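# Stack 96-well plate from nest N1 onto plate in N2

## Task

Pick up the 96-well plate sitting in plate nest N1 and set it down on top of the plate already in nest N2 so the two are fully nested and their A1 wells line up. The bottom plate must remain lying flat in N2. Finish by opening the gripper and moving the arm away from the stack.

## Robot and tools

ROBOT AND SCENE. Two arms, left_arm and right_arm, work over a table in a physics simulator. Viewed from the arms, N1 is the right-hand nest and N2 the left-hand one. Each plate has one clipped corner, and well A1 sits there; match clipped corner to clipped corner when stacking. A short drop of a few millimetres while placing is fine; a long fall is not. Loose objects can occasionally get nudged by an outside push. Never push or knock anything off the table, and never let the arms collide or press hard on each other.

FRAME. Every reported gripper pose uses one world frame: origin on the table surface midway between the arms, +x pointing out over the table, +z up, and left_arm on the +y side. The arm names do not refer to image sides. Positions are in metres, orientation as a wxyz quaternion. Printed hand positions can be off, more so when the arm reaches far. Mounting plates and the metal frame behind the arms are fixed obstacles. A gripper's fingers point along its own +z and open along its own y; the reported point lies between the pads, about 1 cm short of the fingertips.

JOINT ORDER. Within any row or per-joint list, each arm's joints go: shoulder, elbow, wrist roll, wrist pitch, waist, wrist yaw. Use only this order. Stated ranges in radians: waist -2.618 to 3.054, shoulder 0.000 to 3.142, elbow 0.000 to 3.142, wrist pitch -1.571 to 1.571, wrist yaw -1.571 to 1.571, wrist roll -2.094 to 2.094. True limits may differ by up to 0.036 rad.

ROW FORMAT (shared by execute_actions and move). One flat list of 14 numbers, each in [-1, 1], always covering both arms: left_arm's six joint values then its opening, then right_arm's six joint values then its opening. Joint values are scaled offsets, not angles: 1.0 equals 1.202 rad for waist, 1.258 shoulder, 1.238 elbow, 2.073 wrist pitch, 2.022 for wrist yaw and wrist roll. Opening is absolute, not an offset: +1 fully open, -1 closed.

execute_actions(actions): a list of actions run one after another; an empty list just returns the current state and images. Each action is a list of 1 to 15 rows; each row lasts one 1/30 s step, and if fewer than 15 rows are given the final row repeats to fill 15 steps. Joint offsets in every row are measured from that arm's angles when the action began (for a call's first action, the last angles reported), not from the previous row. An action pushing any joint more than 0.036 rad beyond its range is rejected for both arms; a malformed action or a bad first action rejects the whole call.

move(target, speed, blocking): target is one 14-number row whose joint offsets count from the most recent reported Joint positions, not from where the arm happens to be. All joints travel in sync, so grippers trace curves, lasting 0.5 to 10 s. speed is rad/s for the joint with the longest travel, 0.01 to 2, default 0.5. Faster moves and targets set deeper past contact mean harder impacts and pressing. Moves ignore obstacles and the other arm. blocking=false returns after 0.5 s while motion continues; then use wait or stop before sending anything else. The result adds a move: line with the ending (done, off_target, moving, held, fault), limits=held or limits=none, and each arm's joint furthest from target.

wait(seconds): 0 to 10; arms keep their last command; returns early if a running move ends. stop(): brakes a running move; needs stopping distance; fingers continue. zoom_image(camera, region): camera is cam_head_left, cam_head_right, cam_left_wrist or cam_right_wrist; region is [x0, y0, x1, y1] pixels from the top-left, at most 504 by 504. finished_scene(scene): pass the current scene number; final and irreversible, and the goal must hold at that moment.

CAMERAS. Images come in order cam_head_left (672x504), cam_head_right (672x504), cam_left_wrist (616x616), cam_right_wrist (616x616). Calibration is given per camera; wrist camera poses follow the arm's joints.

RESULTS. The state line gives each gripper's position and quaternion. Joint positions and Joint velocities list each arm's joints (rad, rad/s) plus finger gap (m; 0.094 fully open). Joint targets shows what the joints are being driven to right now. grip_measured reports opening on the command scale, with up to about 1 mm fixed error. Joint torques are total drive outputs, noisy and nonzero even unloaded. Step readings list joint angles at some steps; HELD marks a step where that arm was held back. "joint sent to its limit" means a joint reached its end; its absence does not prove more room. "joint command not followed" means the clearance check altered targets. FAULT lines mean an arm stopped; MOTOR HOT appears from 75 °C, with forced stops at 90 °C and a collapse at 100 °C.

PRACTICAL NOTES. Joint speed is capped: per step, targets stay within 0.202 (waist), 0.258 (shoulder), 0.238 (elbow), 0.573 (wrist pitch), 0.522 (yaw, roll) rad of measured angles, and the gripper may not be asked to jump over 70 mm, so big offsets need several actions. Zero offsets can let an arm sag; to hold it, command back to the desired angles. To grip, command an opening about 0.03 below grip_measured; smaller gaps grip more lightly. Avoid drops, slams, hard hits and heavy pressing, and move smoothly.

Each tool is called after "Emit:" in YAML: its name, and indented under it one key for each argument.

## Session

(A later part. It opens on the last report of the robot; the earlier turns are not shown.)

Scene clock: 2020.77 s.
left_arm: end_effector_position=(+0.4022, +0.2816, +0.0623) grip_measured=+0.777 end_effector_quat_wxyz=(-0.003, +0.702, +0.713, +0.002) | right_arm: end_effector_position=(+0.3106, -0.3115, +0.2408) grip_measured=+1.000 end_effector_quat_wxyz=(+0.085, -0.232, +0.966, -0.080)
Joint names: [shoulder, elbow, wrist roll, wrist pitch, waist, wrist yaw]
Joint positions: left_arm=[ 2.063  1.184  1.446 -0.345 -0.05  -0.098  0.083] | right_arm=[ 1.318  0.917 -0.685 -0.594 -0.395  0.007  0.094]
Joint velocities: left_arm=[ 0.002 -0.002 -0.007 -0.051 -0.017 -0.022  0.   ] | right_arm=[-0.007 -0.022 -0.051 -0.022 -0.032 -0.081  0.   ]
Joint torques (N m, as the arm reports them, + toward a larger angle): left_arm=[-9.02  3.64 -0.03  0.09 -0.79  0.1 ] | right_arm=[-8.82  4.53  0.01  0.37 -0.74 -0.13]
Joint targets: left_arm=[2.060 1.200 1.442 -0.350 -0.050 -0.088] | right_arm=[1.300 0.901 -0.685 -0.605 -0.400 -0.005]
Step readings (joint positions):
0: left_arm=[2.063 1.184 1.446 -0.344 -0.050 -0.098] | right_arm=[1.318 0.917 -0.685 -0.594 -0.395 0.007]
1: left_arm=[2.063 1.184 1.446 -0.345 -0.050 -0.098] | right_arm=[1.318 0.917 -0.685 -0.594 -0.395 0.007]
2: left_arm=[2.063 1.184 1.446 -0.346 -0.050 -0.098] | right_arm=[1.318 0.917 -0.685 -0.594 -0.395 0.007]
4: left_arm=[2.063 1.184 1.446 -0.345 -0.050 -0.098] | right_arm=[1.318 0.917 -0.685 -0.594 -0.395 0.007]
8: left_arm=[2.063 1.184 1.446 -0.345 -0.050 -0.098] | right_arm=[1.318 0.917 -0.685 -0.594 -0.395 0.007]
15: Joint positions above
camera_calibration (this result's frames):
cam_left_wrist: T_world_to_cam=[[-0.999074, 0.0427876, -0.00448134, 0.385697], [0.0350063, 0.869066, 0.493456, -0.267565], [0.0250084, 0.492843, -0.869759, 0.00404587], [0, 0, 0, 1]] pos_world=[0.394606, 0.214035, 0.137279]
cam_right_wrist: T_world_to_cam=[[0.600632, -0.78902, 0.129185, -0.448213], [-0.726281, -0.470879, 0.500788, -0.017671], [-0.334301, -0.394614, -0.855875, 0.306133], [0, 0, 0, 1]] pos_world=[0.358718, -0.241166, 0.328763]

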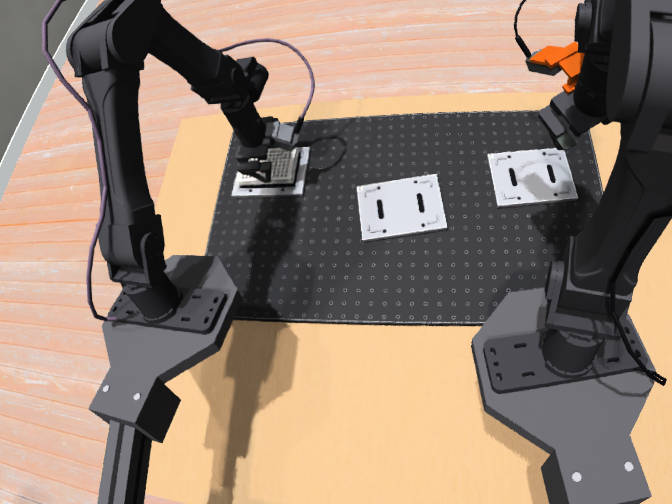

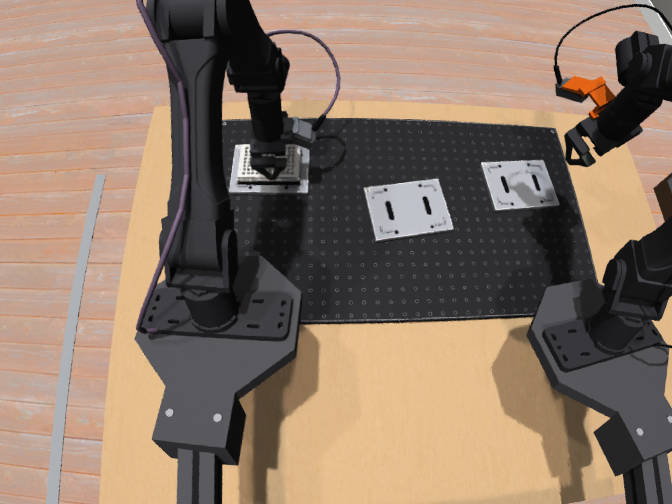

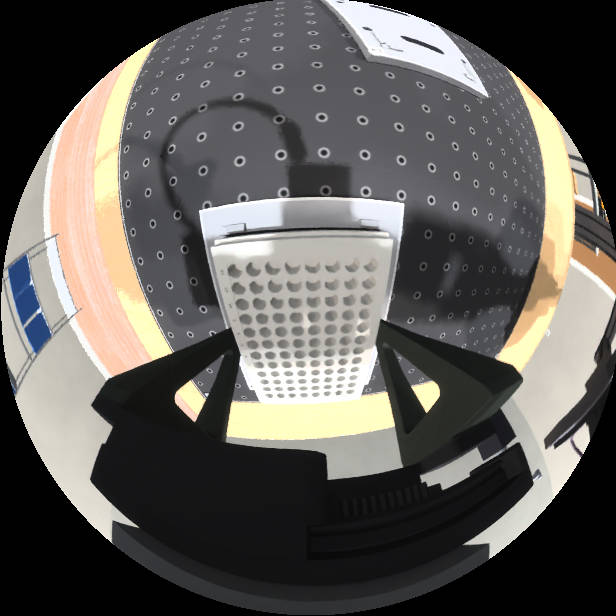

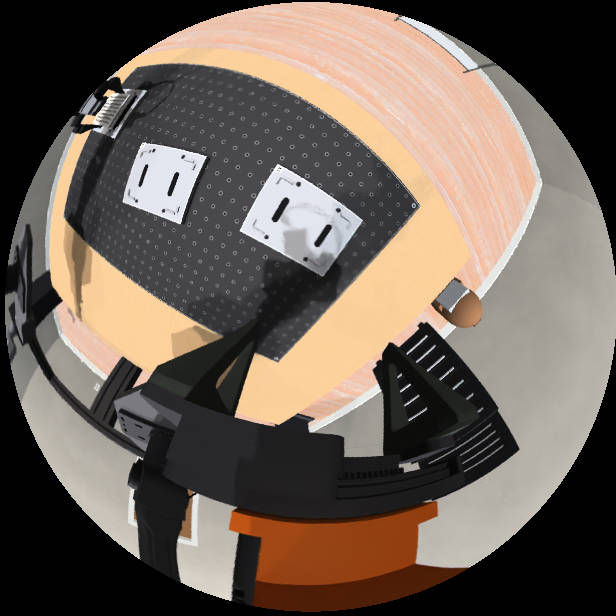

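Emit:
execute_actions:
  actions:
    - [[-0.0024,0.0129,-0.002,0.018,0,0.005,0.78,-0.0143,-0.0129,0,-0.0053,-0.0042,-0.0060,1],[-0.0024,0.0129,-0.002,0.018,0,0.005,0.78,-0.0143,-0.0129,0,-0.0053,-0.0042,-0.0060,1],[-0.0024,0.0129,-0.002,0.018,0,0.005,0.78,-0.0143,-0.0129,0,-0.0053,-0.0042,-0.0060,1],[-0.0024,0.0129,-0.002,0.002,0,0.005,0.78,-0.0143,-0.0129,0,-0.0053,-0.0042,-0.0060,1]]

Emit:
zoom_image:
  camera: "cam_left_wrist"
  region: [205, 220, 245, 250]

Emit:
zoom_image:
  camera: "cam_left_wrist"
  region: [365, 215, 405, 245]

Scene clock: 2060.30 s.
left_arm: end_effector_position=(+0.4027, +0.2816, +0.0623) grip_measured=+0.777 end_effector_quat_wxyz=(-0.002, +0.701, +0.713, +0.003) | right_arm: end_effector_position=(+0.3106, -0.3115, +0.2408) grip_measured=+1.000 end_effector_quat_wxyz=(+0.085, -0.232, +0.966, -0.080)
Joint names: [shoulder, elbow, wrist roll, wrist pitch, waist, wrist yaw]
Joint positions: left_arm=[ 2.063  1.184  1.446 -0.343 -0.05  -0.098  0.083] | right_arm=[ 1.318  0.917 -0.685 -0.594 -0.395  0.007  0.094]
Joint velocities: left_arm=[-0.002  0.007  0.007 -0.022 -0.007 -0.022  0.   ] | right_arm=[ 0.007 -0.007 -0.022 -0.081 -0.007 -0.037  0.   ]
Joint torques (N m, as the arm reports them, + toward a larger angle): left_arm=[-9.03  3.65 -0.03  0.15 -0.79  0.1 ] | right_arm=[-8.82  4.52  0.01  0.35 -0.77 -0.13]
Joint targets: left_arm=[2.060 1.200 1.442 -0.342 -0.050 -0.088] | right_arm=[1.300 0.901 -0.685 -0.605 -0.400 -0.005]
Step readings (joint positions):
0: left_arm=[2.063 1.184 1.446 -0.345 -0.050 -0.098] | right_arm=[1.318 0.917 -0.685 -0.594 -0.395 0.007]
1: left_arm=[2.063 1.184 1.446 -0.343 -0.050 -0.098] | right_arm=[1.318 0.917 -0.685 -0.594 -0.395 0.007]
2: left_arm=[2.063 1.184 1.446 -0.343 -0.050 -0.098] | right_arm=[1.318 0.917 -0.685 -0.594 -0.395 0.007]
4: left_arm=[2.063 1.184 1.446 -0.343 -0.050 -0.098] | right_arm=[1.318 0.917 -0.685 -0.594 -0.395 0.007]
8: left_arm=[2.063 1.184 1.446 -0.343 -0.050 -0.098] | right_arm=[1.318 0.917 -0.685 -0.594 -0.395 0.007]
15: Joint positions above
camera_calibration (this result's frames):
cam_left_wrist: T_world_to_cam=[[-0.99907, 0.0425768, -0.00675548, 0.386463], [0.0337063, 0.869196, 0.493318, -0.267036], [0.0268757, 0.492632, -0.869823, 0.00337322], [0, 0, 0, 1]] pos_world=[0.395014, 0.21399, 0.137278]
cam_right_wrist: T_world_to_cam=[[0.600632, -0.78902, 0.129185, -0.448213], [-0.726281, -0.470879, 0.500788, -0.017671], [-0.334301, -0.394614, -0.855875, 0.306133], [0, 0, 0, 1]] pos_world=[0.358718, -0.241166, 0.328763]

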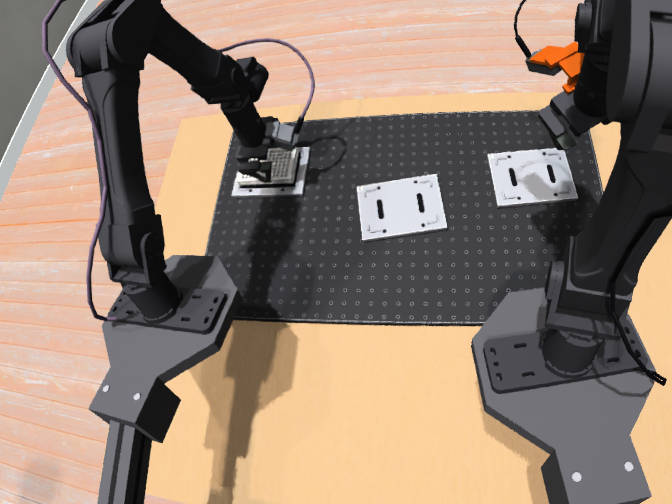

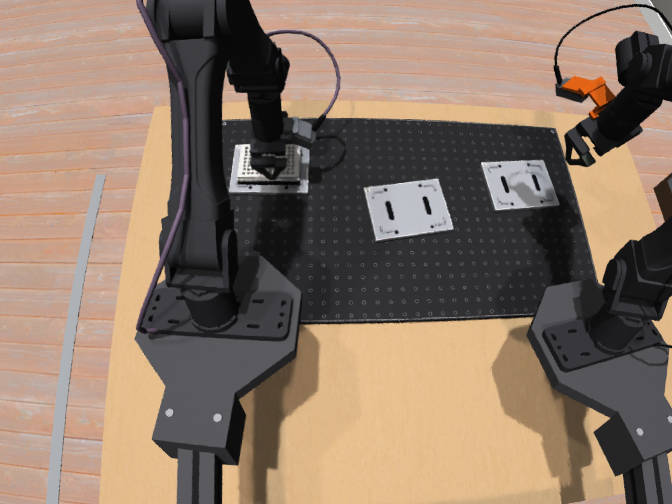

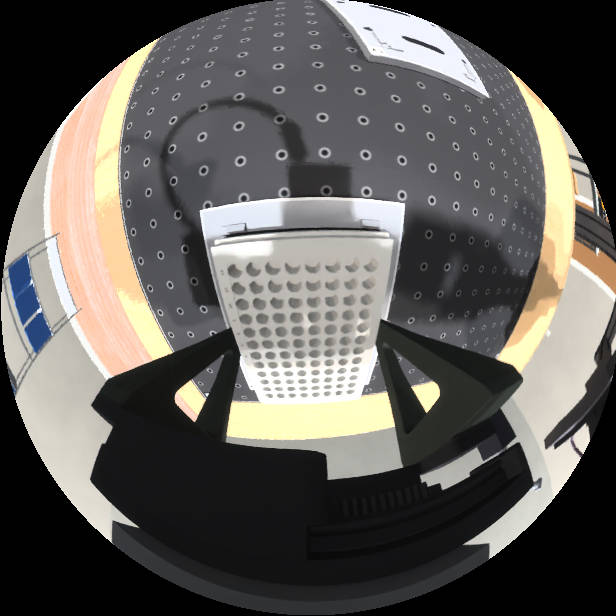

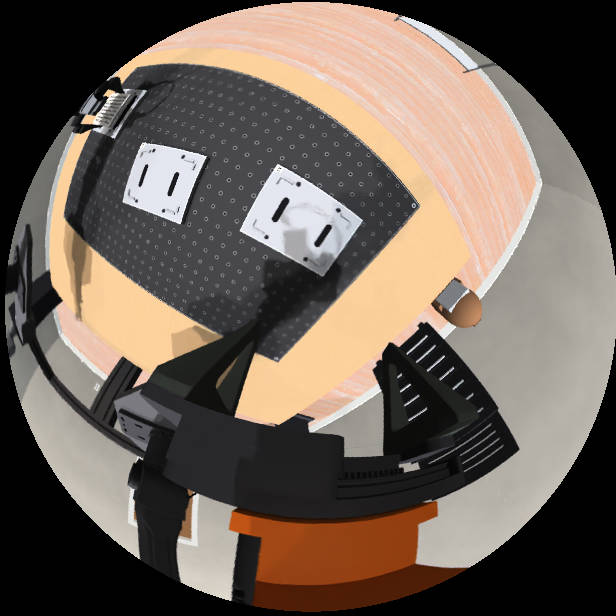

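Region (205, 220, 245, 250) of cam_left_wrist's 616x616 image, scaled by 12.600, with more detail than that image has; it fills the top 378 rows of this view, and the rest is white.

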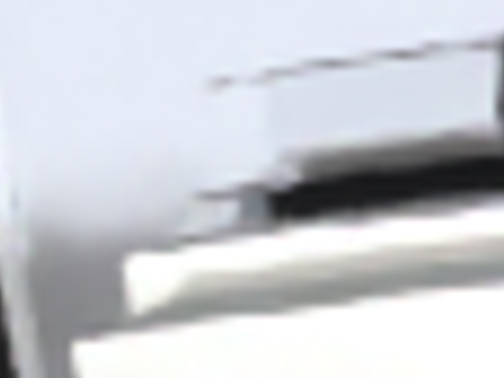

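Region (365, 215, 405, 245) of cam_left_wrist's 616x616 image, scaled by 12.600, with more detail than that image has; it fills the top 378 rows of this view, and the rest is white.

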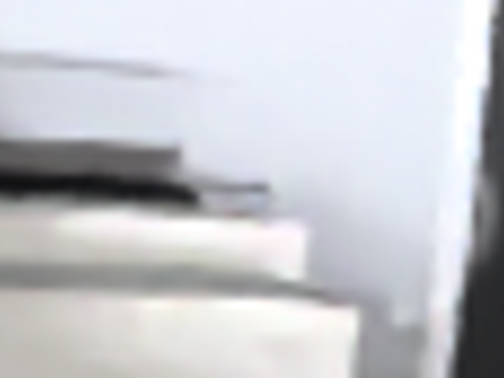

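Emit:
execute_actions:
  actions:
    - [[-0.0024,0.0129,-0.002,0.018,0,0.005,0.78,-0.0143,-0.0129,0,-0.0053,-0.0042,-0.0060,1],[-0.0024,0.0129,-0.002,0.018,0,0.005,0.78,-0.0143,-0.0129,0,-0.0053,-0.0042,-0.0060,1],[-0.0024,0.0129,-0.002,0.018,0,0.005,0.78,-0.0143,-0.0129,0,-0.0053,-0.0042,-0.0060,1],[-0.0024,0.0129,-0.002,0.002,0,0.005,0.78,-0.0143,-0.0129,0,-0.0053,-0.0042,-0.0060,1]]

Emit:
zoom_image:
  camera: "cam_left_wrist"
  region: [205, 220, 245, 250]

Emit:
zoom_image:
  camera: "cam_left_wrist"
  region: [365, 215, 405, 245]

Scene clock: 2070.53 s.
left_arm: end_effector_position=(+0.4028, +0.2815, +0.0623) grip_measured=+0.777 end_effector_quat_wxyz=(-0.001, +0.701, +0.713, +0.003) | right_arm: end_effector_position=(+0.3106, -0.3115, +0.2408) grip_measured=+1.000 end_effector_quat_wxyz=(+0.085, -0.232, +0.966, -0.080)
Joint names: [shoulder, elbow, wrist roll, wrist pitch, waist, wrist yaw]
Joint positions: left_arm=[ 2.063  1.184  1.446 -0.343 -0.05  -0.098  0.083] | right_arm=[ 1.318  0.917 -0.685 -0.594 -0.395  0.007  0.094]
Joint velocities: left_arm=[-0.007 -0.002 -0.037 -0.037 -0.007 -0.037  0.001] | right_arm=[-0.002  0.007  0.007  0.037  0.007  0.007  0.   ]
Joint torques (N m, as the arm reports them, + toward a larger angle): left_arm=[-9.04  3.65 -0.03  0.18 -0.8   0.1 ] | right_arm=[-8.8   4.54  0.01  0.36 -0.76 -0.13]
Joint targets: left_arm=[2.060 1.200 1.442 -0.339 -0.050 -0.088] | right_arm=[1.300 0.901 -0.685 -0.605 -0.400 -0.005]
Step readings (joint positions):
0: left_arm=[2.063 1.184 1.446 -0.343 -0.050 -0.098] | right_arm=[1.318 0.917 -0.685 -0.594 -0.395 0.007]
1: left_arm=[2.063 1.184 1.446 -0.342 -0.050 -0.098] | right_arm=[1.318 0.917 -0.685 -0.594 -0.395 0.007]
2: left_arm=[2.063 1.184 1.446 -0.342 -0.050 -0.098] | right_arm=[1.318 0.917 -0.685 -0.594 -0.395 0.007]
4: left_arm=[2.063 1.184 1.446 -0.343 -0.050 -0.098] | right_arm=[1.318 0.917 -0.685 -0.594 -0.395 0.007]
8: left_arm=[2.063 1.184 1.446 -0.343 -0.050 -0.098] | right_arm=[1.318 0.917 -0.685 -0.594 -0.395 0.007]
15: Joint positions above
camera_calibration (this result's frames):
cam_left_wrist: T_world_to_cam=[[-0.999069, 0.0425416, -0.00713449, 0.38659], [0.0334896, 0.869217, 0.493295, -0.266947], [0.027187, 0.492597, -0.869833, 0.00326097], [0, 0, 0, 1]] pos_world=[0.395082, 0.213983, 0.137278]
cam_right_wrist: T_world_to_cam=[[0.600632, -0.78902, 0.129185, -0.448213], [-0.726281, -0.470879, 0.500788, -0.017671], [-0.334301, -0.394614, -0.855875, 0.306133], [0, 0, 0, 1]] pos_world=[0.358718, -0.241166, 0.328763]

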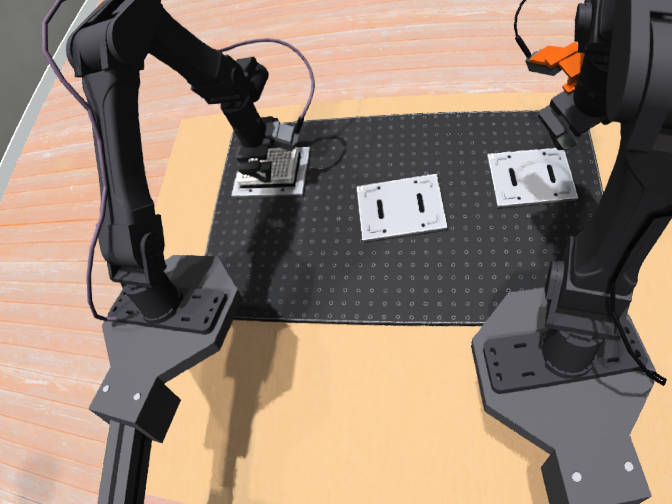

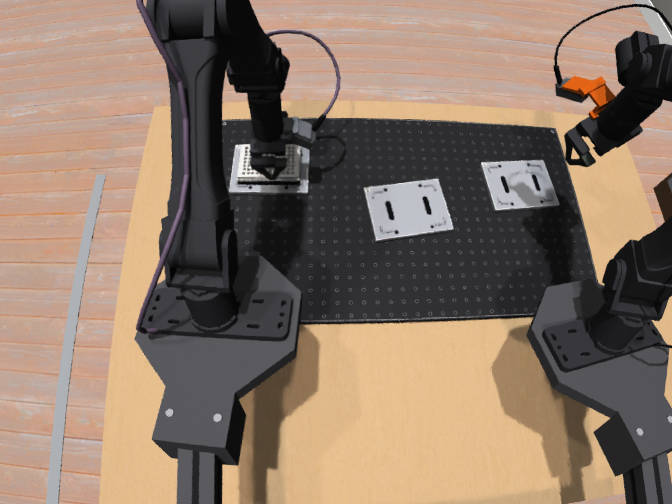

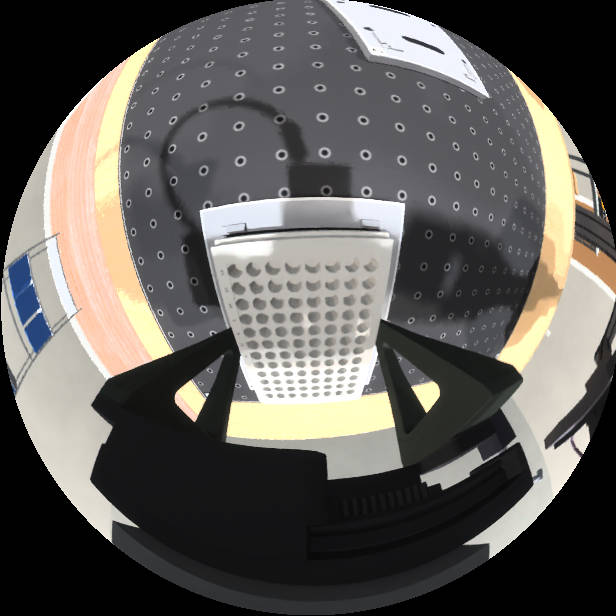

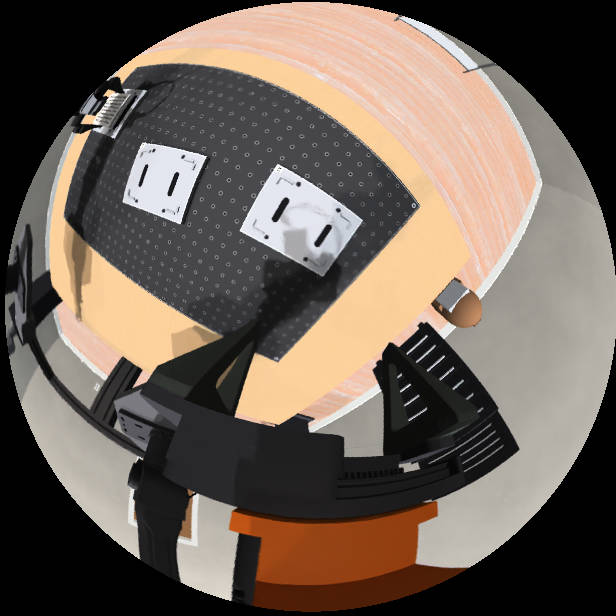

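Region (205, 220, 245, 250) of cam_left_wrist's 616x616 image, scaled by 12.600, with more detail than that image has; it fills the top 378 rows of this view, and the rest is white.

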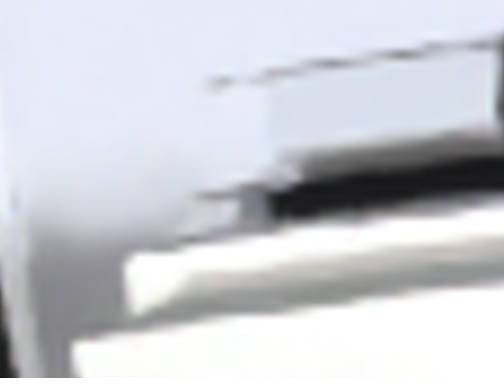

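Region (365, 215, 405, 245) of cam_left_wrist's 616x616 image, scaled by 12.600, with more detail than that image has; it fills the top 378 rows of this view, and the rest is white.

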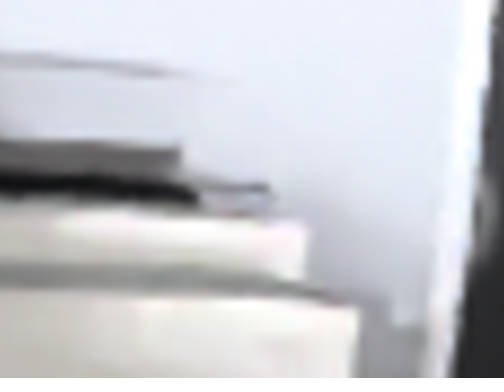

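Emit:
zoom_image:
  camera: "cam_head_left"
  region: [265, 140, 315, 200]

Emit:
zoom_image:
  camera: "cam_head_right"
  region: [215, 130, 325, 205]

Region (265, 140, 315, 200) of cam_head_left's 672x504 image, scaled by 8.400, with more detail than that image has.

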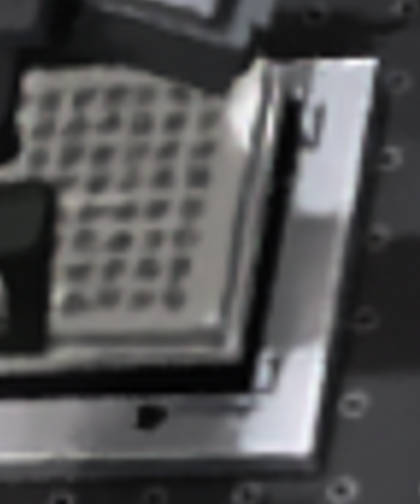

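Region (215, 130, 325, 205) of cam_head_right's 672x504 image, scaled by 4.582, with more detail than that image has; it fills the top 344 rows of this view, and the rest is white.

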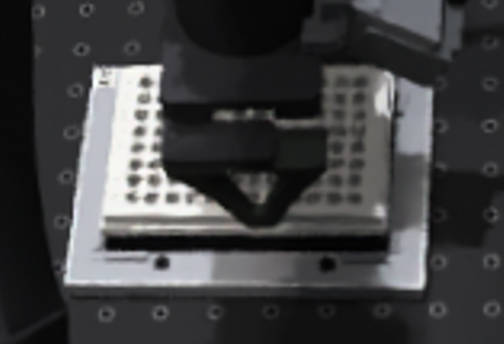

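Emit:
execute_actions:
  actions:
    - [[-0.0024,0.0129,-0.002,-0.02,0,0.005,0.78,-0.0143,-0.0129,0,-0.0053,-0.0042,-0.0060,1],[-0.0024,0.0129,-0.002,-0.02,0,0.005,0.78,-0.0143,-0.0129,0,-0.0053,-0.0042,-0.0060,1],[-0.0024,0.0129,-0.002,-0.02,0,0.005,0.78,-0.0143,-0.0129,0,-0.0053,-0.0042,-0.0060,1],[-0.0024,0.0129,-0.002,-0.003,0,0.005,0.78,-0.0143,-0.0129,0,-0.0053,-0.0042,-0.0060,1]]

Emit:
zoom_image:
  camera: "cam_left_wrist"
  region: [205, 220, 245, 250]

Emit:
zoom_image:
  camera: "cam_left_wrist"
  region: [365, 215, 405, 245]

Scene clock: 2093.57 s.
left_arm: end_effector_position=(+0.4023, +0.2816, +0.0623) grip_measured=+0.777 end_effector_quat_wxyz=(-0.002, +0.702, +0.713, +0.003) | right_arm: end_effector_position=(+0.3106, -0.3115, +0.2408) grip_measured=+1.000 end_effector_quat_wxyz=(+0.085, -0.232, +0.966, -0.080)
Joint names: [shoulder, elbow, wrist roll, wrist pitch, waist, wrist yaw]
Joint positions: left_arm=[ 2.063  1.184  1.446 -0.345 -0.05  -0.098  0.083] | right_arm=[ 1.318  0.917 -0.685 -0.594 -0.395  0.007  0.094]
Joint velocities: left_arm=[ 0.002 -0.042  0.066 -0.022 -0.002  0.007  0.   ] | right_arm=[ 0.002  0.007 -0.007  0.066 -0.017  0.022  0.   ]
Joint torques (N m, as the arm reports them, + toward a larger angle): left_arm=[-9.02  3.64 -0.03  0.09 -0.79  0.09] | right_arm=[-8.8   4.55  0.    0.36 -0.73 -0.12]
Joint targets: left_arm=[2.060 1.200 1.442 -0.349 -0.050 -0.088] | right_arm=[1.300 0.901 -0.685 -0.605 -0.400 -0.005]
Step readings (joint positions):
0: left_arm=[2.063 1.184 1.446 -0.343 -0.050 -0.098] | right_arm=[1.318 0.917 -0.685 -0.594 -0.395 0.007]
1: left_arm=[2.063 1.184 1.446 -0.345 -0.050 -0.098] | right_arm=[1.318 0.917 -0.685 -0.594 -0.395 0.007]
2: left_arm=[2.063 1.184 1.446 -0.346 -0.050 -0.098] | right_arm=[1.318 0.917 -0.685 -0.594 -0.395 0.007]
4: left_arm=[2.063 1.184 1.446 -0.345 -0.050 -0.098] | right_arm=[1.318 0.917 -0.685 -0.594 -0.395 0.007]
8: left_arm=[2.063 1.184 1.446 -0.345 -0.050 -0.098] | right_arm=[1.318 0.917 -0.685 -0.594 -0.395 0.007]
15: Joint positions above
camera_calibration (this result's frames):
cam_left_wrist: T_world_to_cam=[[-0.999073, 0.0427174, -0.00523939, 0.385953], [0.0345729, 0.869109, 0.493411, -0.267389], [0.0256308, 0.492772, -0.869781, 0.00382182], [0, 0, 0, 1]] pos_world=[0.394742, 0.21402, 0.137279]
cam_right_wrist: T_world_to_cam=[[0.600632, -0.78902, 0.129185, -0.448213], [-0.726281, -0.470879, 0.500788, -0.017671], [-0.334301, -0.394614, -0.855875, 0.306133], [0, 0, 0, 1]] pos_world=[0.358718, -0.241166, 0.328763]

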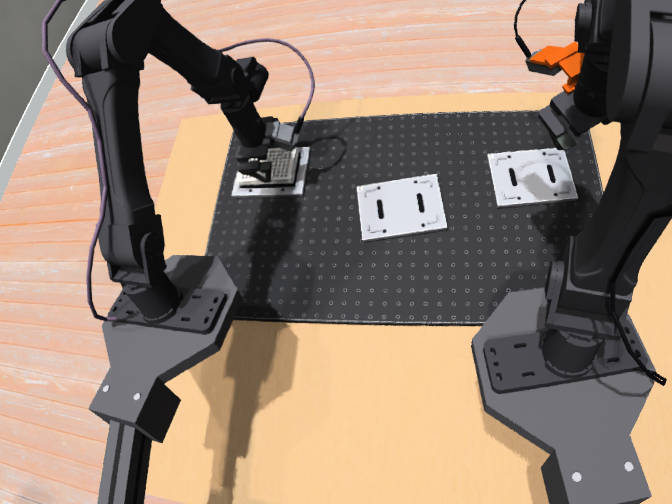

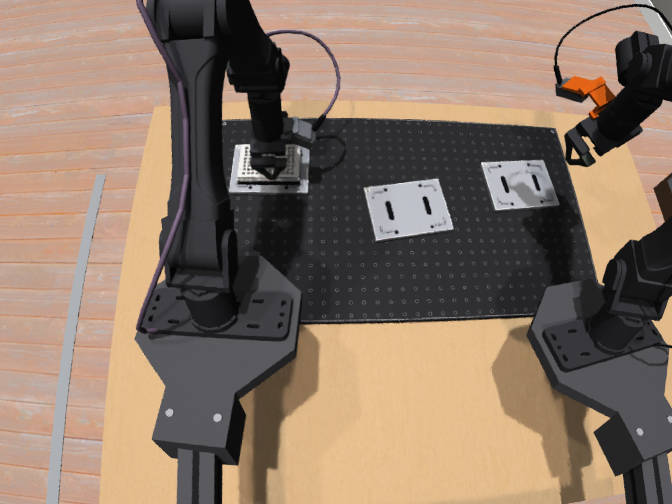

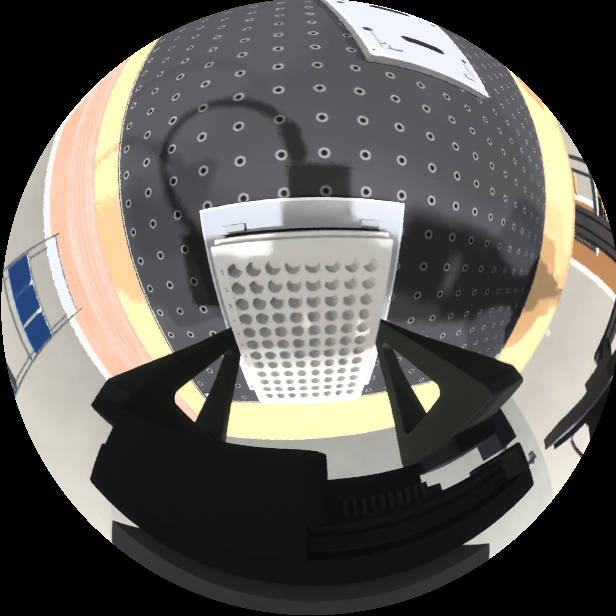

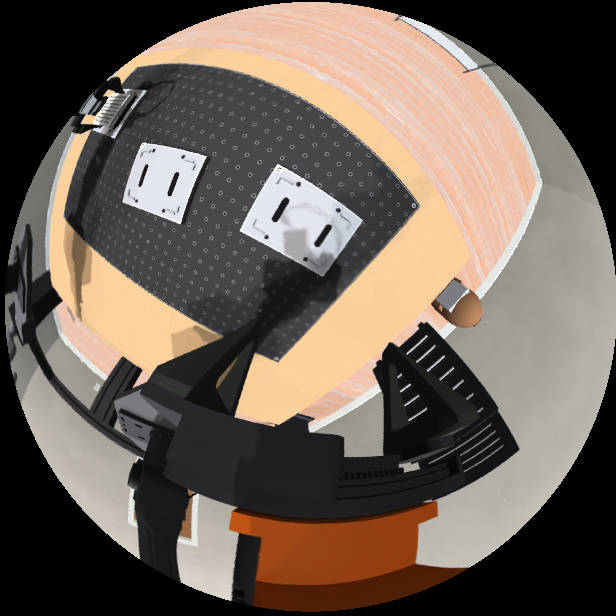

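Region (205, 220, 245, 250) of cam_left_wrist's 616x616 image, scaled by 12.600, with more detail than that image has; it fills the top 378 rows of this view, and the rest is white.

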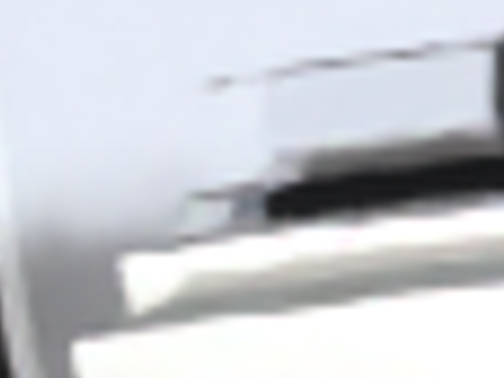

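Region (365, 215, 405, 245) of cam_left_wrist's 616x616 image, scaled by 12.600, with more detail than that image has; it fills the top 378 rows of this view, and the rest is white.

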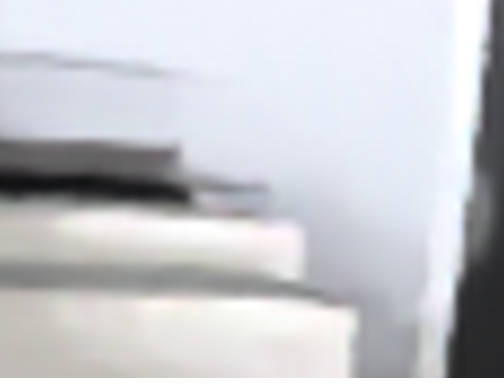

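Emit:
zoom_image:
  camera: "cam_left_wrist"
  region: [215, 300, 275, 380]

Emit:
zoom_image:
  camera: "cam_left_wrist"
  region: [345, 295, 405, 375]

Region (215, 300, 275, 380) of cam_left_wrist's 616x616 image, scaled by 6.300, with more detail than that image has; it fills the left 378 columns of this view, and the rest is white.

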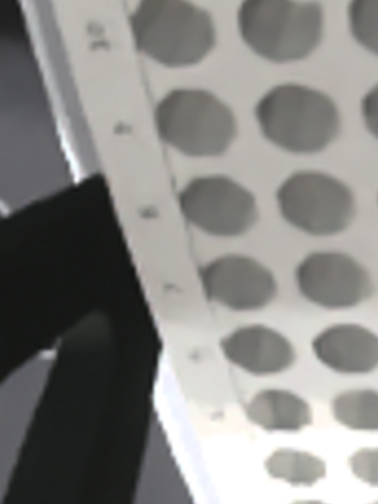

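Region (345, 295, 405, 375) of cam_left_wrist's 616x616 image, scaled by 6.300, with more detail than that image has; it fills the left 378 columns of this view, and the rest is white.

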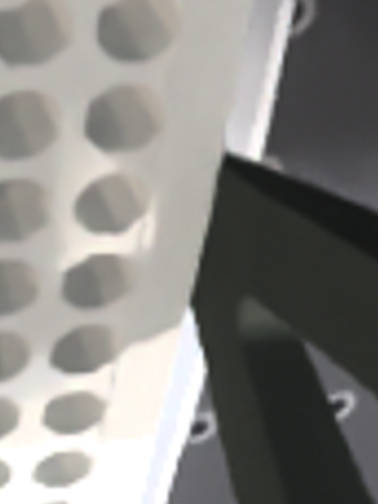

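Emit:
execute_actions:
  actions:
    - [[-0.0024,0.0129,-0.002,-0.001,0,0.005,0.82,-0.0143,-0.0129,0,-0.0053,-0.0042,-0.0060,1],[-0.0024,0.0129,-0.002,-0.001,0,0.005,0.82,-0.0143,-0.0129,0,-0.0053,-0.0042,-0.0060,1],[-0.0024,0.0129,-0.002,-0.001,0,0.005,0.82,-0.0143,-0.0129,0,-0.0053,-0.0042,-0.0060,1],[-0.0024,0.0129,-0.002,-0.001,0,0.005,0.82,-0.0143,-0.0129,0,-0.0053,-0.0042,-0.0060,1],[-0.0024,0.0129,-0.002,-0.001,0,0.005,0.82,-0.0143,-0.0129,0,-0.0053,-0.0042,-0.0060,1],[-0.0024,0.0129,-0.002,-0.001,0,0.005,0.86,-0.0143,-0.0129,0,-0.0053,-0.0042,-0.0060,1],[-0.0024,0.0129,-0.002,-0.001,0,0.005,0.86,-0.0143,-0.0129,0,-0.0053,-0.0042,-0.0060,1],[-0.0024,0.0129,-0.002,-0.001,0,0.005,0.86,-0.0143,-0.0129,0,-0.0053,-0.0042,-0.0060,1],[-0.0024,0.0129,-0.002,-0.001,0,0.005,0.86,-0.0143,-0.0129,0,-0.0053,-0.0042,-0.0060,1],[-0.0024,0.0129,-0.002,-0.001,0,0.005,0.90,-0.0143,-0.0129,0,-0.0053,-0.0042,-0.0060,1]]

Emit:
zoom_image:
  camera: "cam_left_wrist"
  region: [205, 220, 245, 250]

Emit:
zoom_image:
  camera: "cam_left_wrist"
  region: [365, 215, 405, 245]

Scene clock: 2129.20 s.
left_arm: end_effector_position=(+0.4007, +0.2818, +0.0623) grip_measured=+0.897 end_effector_quat_wxyz=(-0.005, +0.702, +0.712, +0.000) | right_arm: end_effector_position=(+0.3106, -0.3115, +0.2408) grip_measured=+1.000 end_effector_quat_wxyz=(+0.085, -0.232, +0.966, -0.080)
Joint names: [shoulder, elbow, wrist roll, wrist pitch, waist, wrist yaw]
Joint positions: left_arm=[ 2.063  1.184  1.446 -0.352 -0.05  -0.098  0.089] | right_arm=[ 1.318  0.917 -0.685 -0.594 -0.395  0.007  0.094]
Joint velocities: left_arm=[-0.002 -0.007 -0.037 -0.007 -0.022  0.007 -0.   ] | right_arm=[-0.017 -0.002 -0.095  0.022 -0.007  0.022  0.   ]
Joint torques (N m, as the arm reports them, + toward a larger angle): left_arm=[-9.02  3.64 -0.04  0.17 -0.69  0.1 ] | right_arm=[-8.78  4.54  0.02  0.36 -0.74 -0.13]
Joint targets: left_arm=[2.060 1.200 1.442 -0.347 -0.050 -0.089] | right_arm=[1.300 0.901 -0.685 -0.605 -0.400 -0.005]
Step readings (joint positions):
0: left_arm=[2.063 1.184 1.446 -0.345 -0.050 -0.098] | right_arm=[1.318 0.917 -0.685 -0.594 -0.395 0.007]
1: left_arm=[2.063 1.184 1.446 -0.345 -0.050 -0.098] | right_arm=[1.318 0.917 -0.685 -0.594 -0.395 0.007]
2: left_arm=[2.063 1.184 1.446 -0.346 -0.050 -0.098] | right_arm=[1.318 0.917 -0.685 -0.594 -0.395 0.007]
4: left_arm=[2.063 1.184 1.446 -0.347 -0.050 -0.098] | right_arm=[1.318 0.917 -0.685 -0.594 -0.395 0.007]
8: left_arm=[2.063 1.184 1.446 -0.349 -0.050 -0.098] | right_arm=[1.318 0.917 -0.685 -0.594 -0.395 0.007]
15: Joint positions above
camera_calibration (this result's frames):
cam_left_wrist: T_world_to_cam=[[-0.999059, 0.0433471, 0.00158327, 0.383647], [0.0384745, 0.868718, 0.49381, -0.268974], [0.0200299, 0.493407, -0.869568, 0.00583216], [0, 0, 0, 1]] pos_world=[0.393518, 0.214155, 0.137286]
cam_right_wrist: T_world_to_cam=[[0.600632, -0.78902, 0.129185, -0.448213], [-0.726281, -0.470879, 0.500788, -0.017671], [-0.334301, -0.394614, -0.855875, 0.306133], [0, 0, 0, 1]] pos_world=[0.358718, -0.241166, 0.328763]

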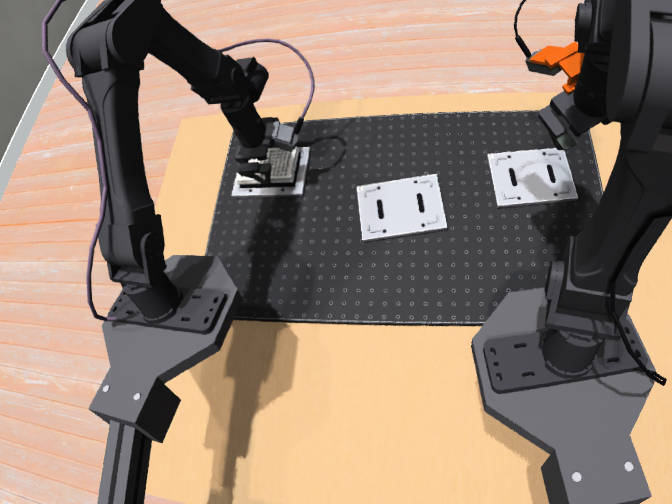

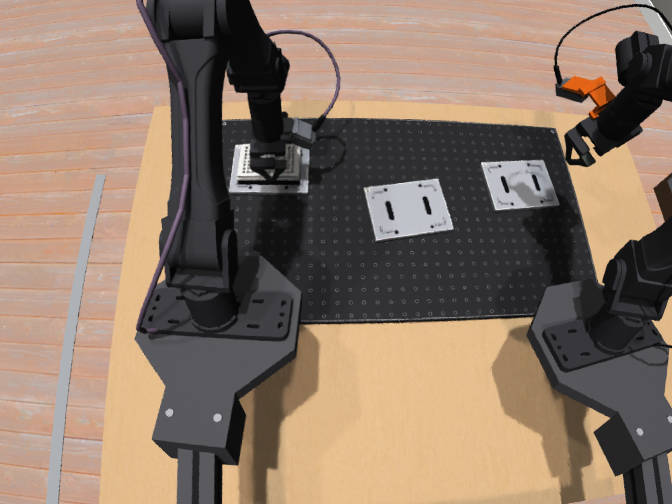

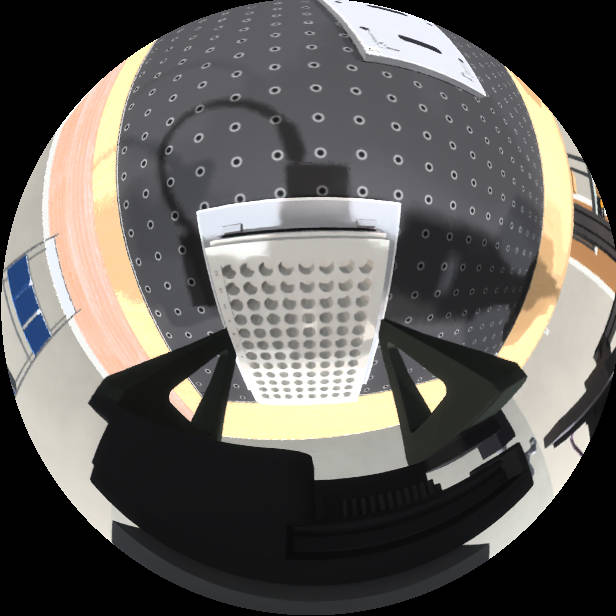

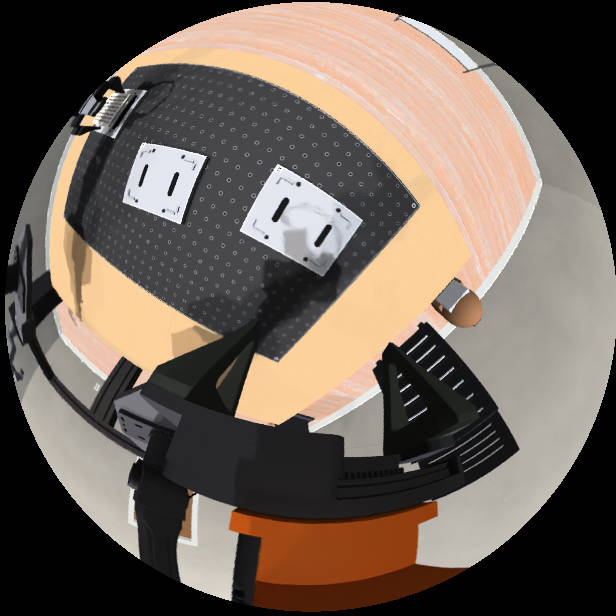

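Region (205, 220, 245, 250) of cam_left_wrist's 616x616 image, scaled by 12.600, with more detail than that image has; it fills the top 378 rows of this view, and the rest is white.

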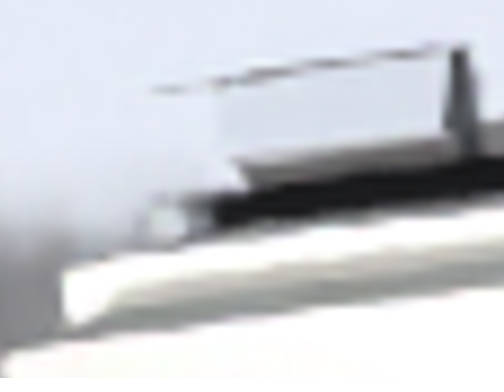

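Region (365, 215, 405, 245) of cam_left_wrist's 616x616 image, scaled by 12.600, with more detail than that image has; it fills the top 378 rows of this view, and the rest is white.

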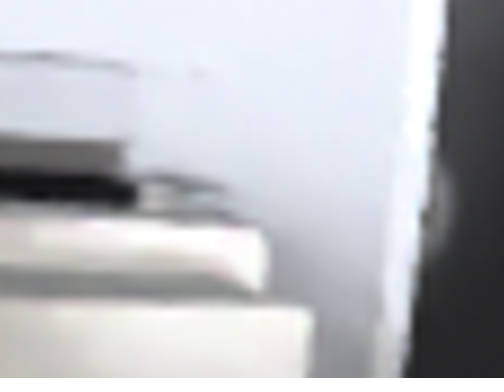

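Emit:
execute_actions:
  actions:
    - [[-0.024,0.0129,-0.002,0.002,0,0.005,0.90,-0.0143,-0.0129,0,-0.0053,-0.0042,-0.0060,1]]

Emit:
zoom_image:
  camera: "cam_left_wrist"
  region: [195, 215, 405, 255]

Emit:
zoom_image:
  camera: "cam_head_right"
  region: [215, 130, 325, 205]

Scene clock: 2141.50 s.
left_arm: end_effector_position=(+0.4021, +0.2817, +0.0637) grip_measured=+0.897 end_effector_quat_wxyz=(-0.003, +0.702, +0.713, +0.002) | right_arm: end_effector_position=(+0.3106, -0.3115, +0.2408) grip_measured=+1.000 end_effector_quat_wxyz=(+0.085, -0.232, +0.966, -0.080)
Joint names: [shoulder, elbow, wrist roll, wrist pitch, waist, wrist yaw]
Joint positions: left_arm=[ 2.059  1.184  1.446 -0.35  -0.05  -0.098  0.089] | right_arm=[ 1.318  0.917 -0.685 -0.594 -0.395  0.007  0.094]
Joint velocities: left_arm=[-0.022 -0.002 -0.022 -0.051 -0.007 -0.022  0.   ] | right_arm=[-0.002 -0.002  0.007 -0.022  0.012 -0.051  0.   ]
Joint torques (N m, as the arm reports them, + toward a larger angle): left_arm=[-10.73   3.65  -0.03   0.16  -0.91   0.1 ] | right_arm=[-8.79  4.54  0.01  0.37 -0.73 -0.12]
Joint targets: left_arm=[2.033 1.200 1.442 -0.348 -0.050 -0.088] | right_arm=[1.300 0.901 -0.685 -0.605 -0.400 -0.005]
Step readings (joint positions):
0: left_arm=[2.063 1.184 1.446 -0.352 -0.050 -0.098] | right_arm=[1.318 0.917 -0.685 -0.594 -0.395 0.007]
1: left_arm=[2.062 1.184 1.446 -0.352 -0.050 -0.098] | right_arm=[1.318 0.917 -0.685 -0.594 -0.395 0.007]
2: left_arm=[2.061 1.184 1.446 -0.352 -0.050 -0.098] | right_arm=[1.318 0.917 -0.685 -0.594 -0.395 0.007]
4: left_arm=[2.060 1.184 1.446 -0.350 -0.050 -0.098] | right_arm=[1.318 0.917 -0.685 -0.594 -0.395 0.007]
8: left_arm=[2.059 1.184 1.446 -0.350 -0.050 -0.098] | right_arm=[1.318 0.917 -0.685 -0.594 -0.395 0.007]
15: Joint positions above
camera_calibration (this result's frames):
cam_left_wrist: T_world_to_cam=[[-0.999074, 0.0428557, -0.00369788, 0.38559], [0.0354597, 0.86921, 0.493171, -0.268518], [0.0243494, 0.492583, -0.869925, 0.00558308], [0, 0, 0, 1]] pos_world=[0.394618, 0.214124, 0.138708]
cam_right_wrist: T_world_to_cam=[[0.600632, -0.78902, 0.129185, -0.448213], [-0.726281, -0.470879, 0.500788, -0.017671], [-0.334301, -0.394614, -0.855875, 0.306133], [0, 0, 0, 1]] pos_world=[0.358718, -0.241166, 0.328763]

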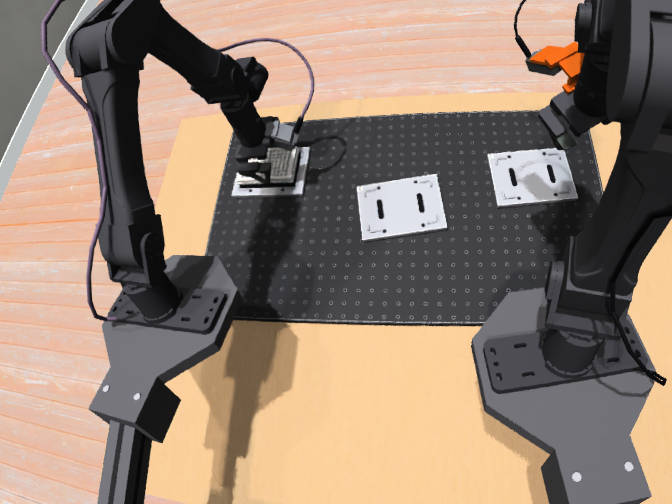

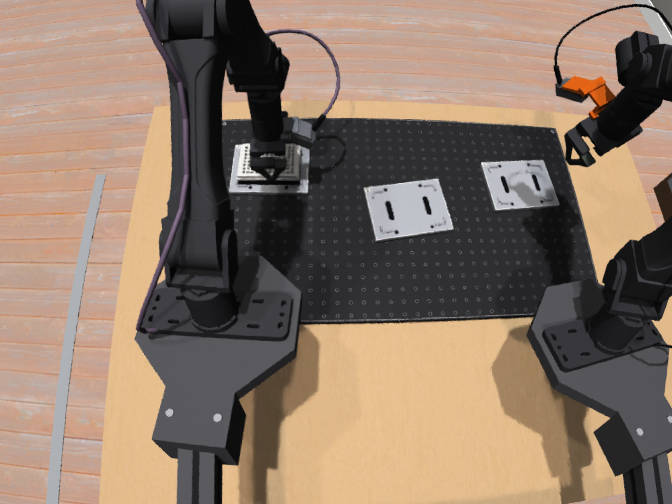

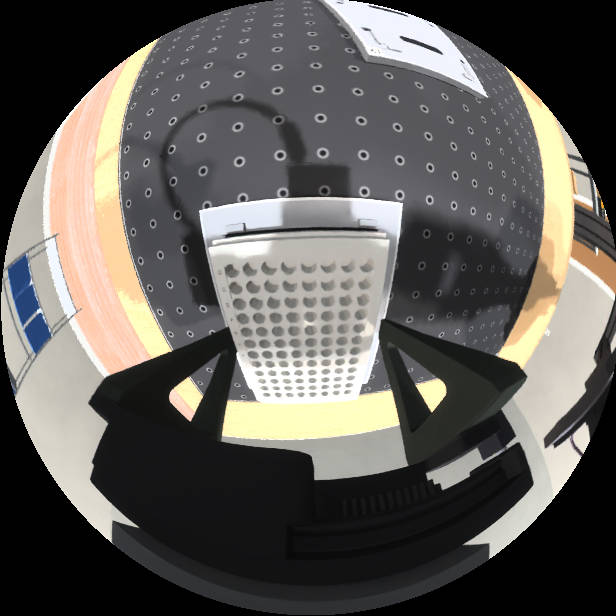

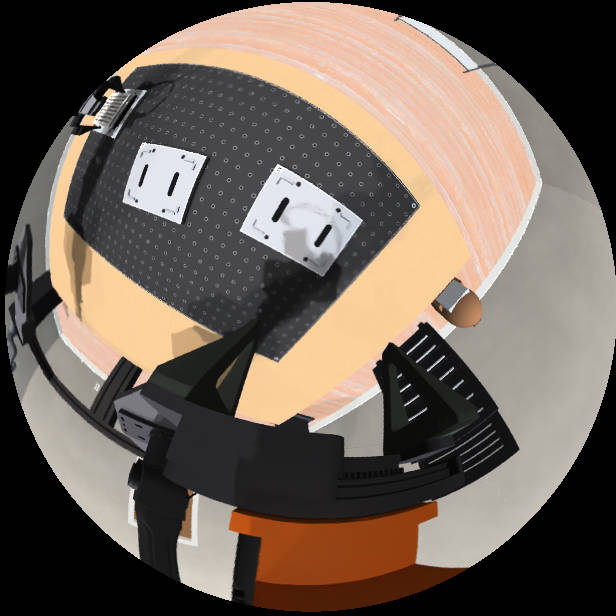

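Region (195, 215, 405, 255) of cam_left_wrist's 616x616 image, scaled by 2.400, with more detail than that image has; it fills the top 96 rows of this view, and the rest is white.

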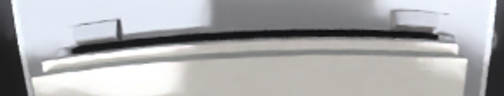

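Region (215, 130, 325, 205) of cam_head_right's 672x504 image, scaled by 4.582, with more detail than that image has; it fills the top 344 rows of this view, and the rest is white.

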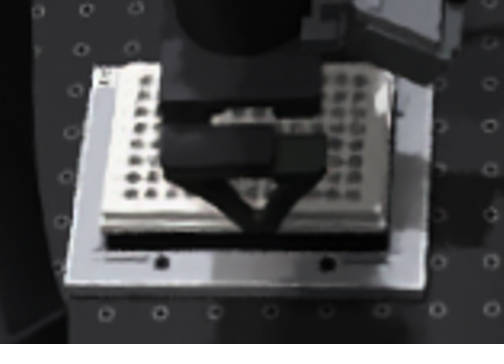

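Emit:
zoom_image:
  camera: "cam_left_wrist"
  region: [200, 220, 240, 250]

Emit:
zoom_image:
  camera: "cam_left_wrist"
  region: [360, 215, 400, 245]

Region (200, 220, 240, 250) of cam_left_wrist's 616x616 image, scaled by 12.600, with more detail than that image has; it fills the top 378 rows of this view, and the rest is white.

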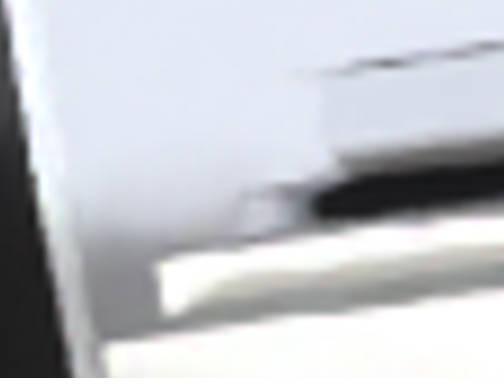

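Region (360, 215, 400, 245) of cam_left_wrist's 616x616 image, scaled by 12.600, with more detail than that image has; it fills the top 378 rows of this view, and the rest is white.

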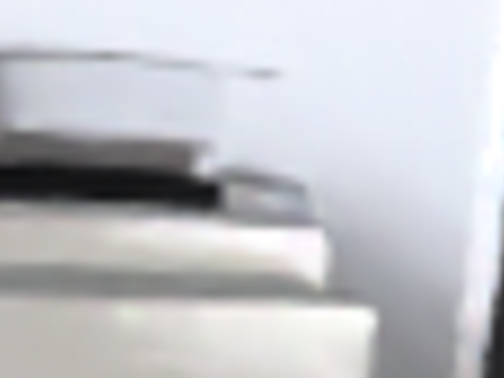

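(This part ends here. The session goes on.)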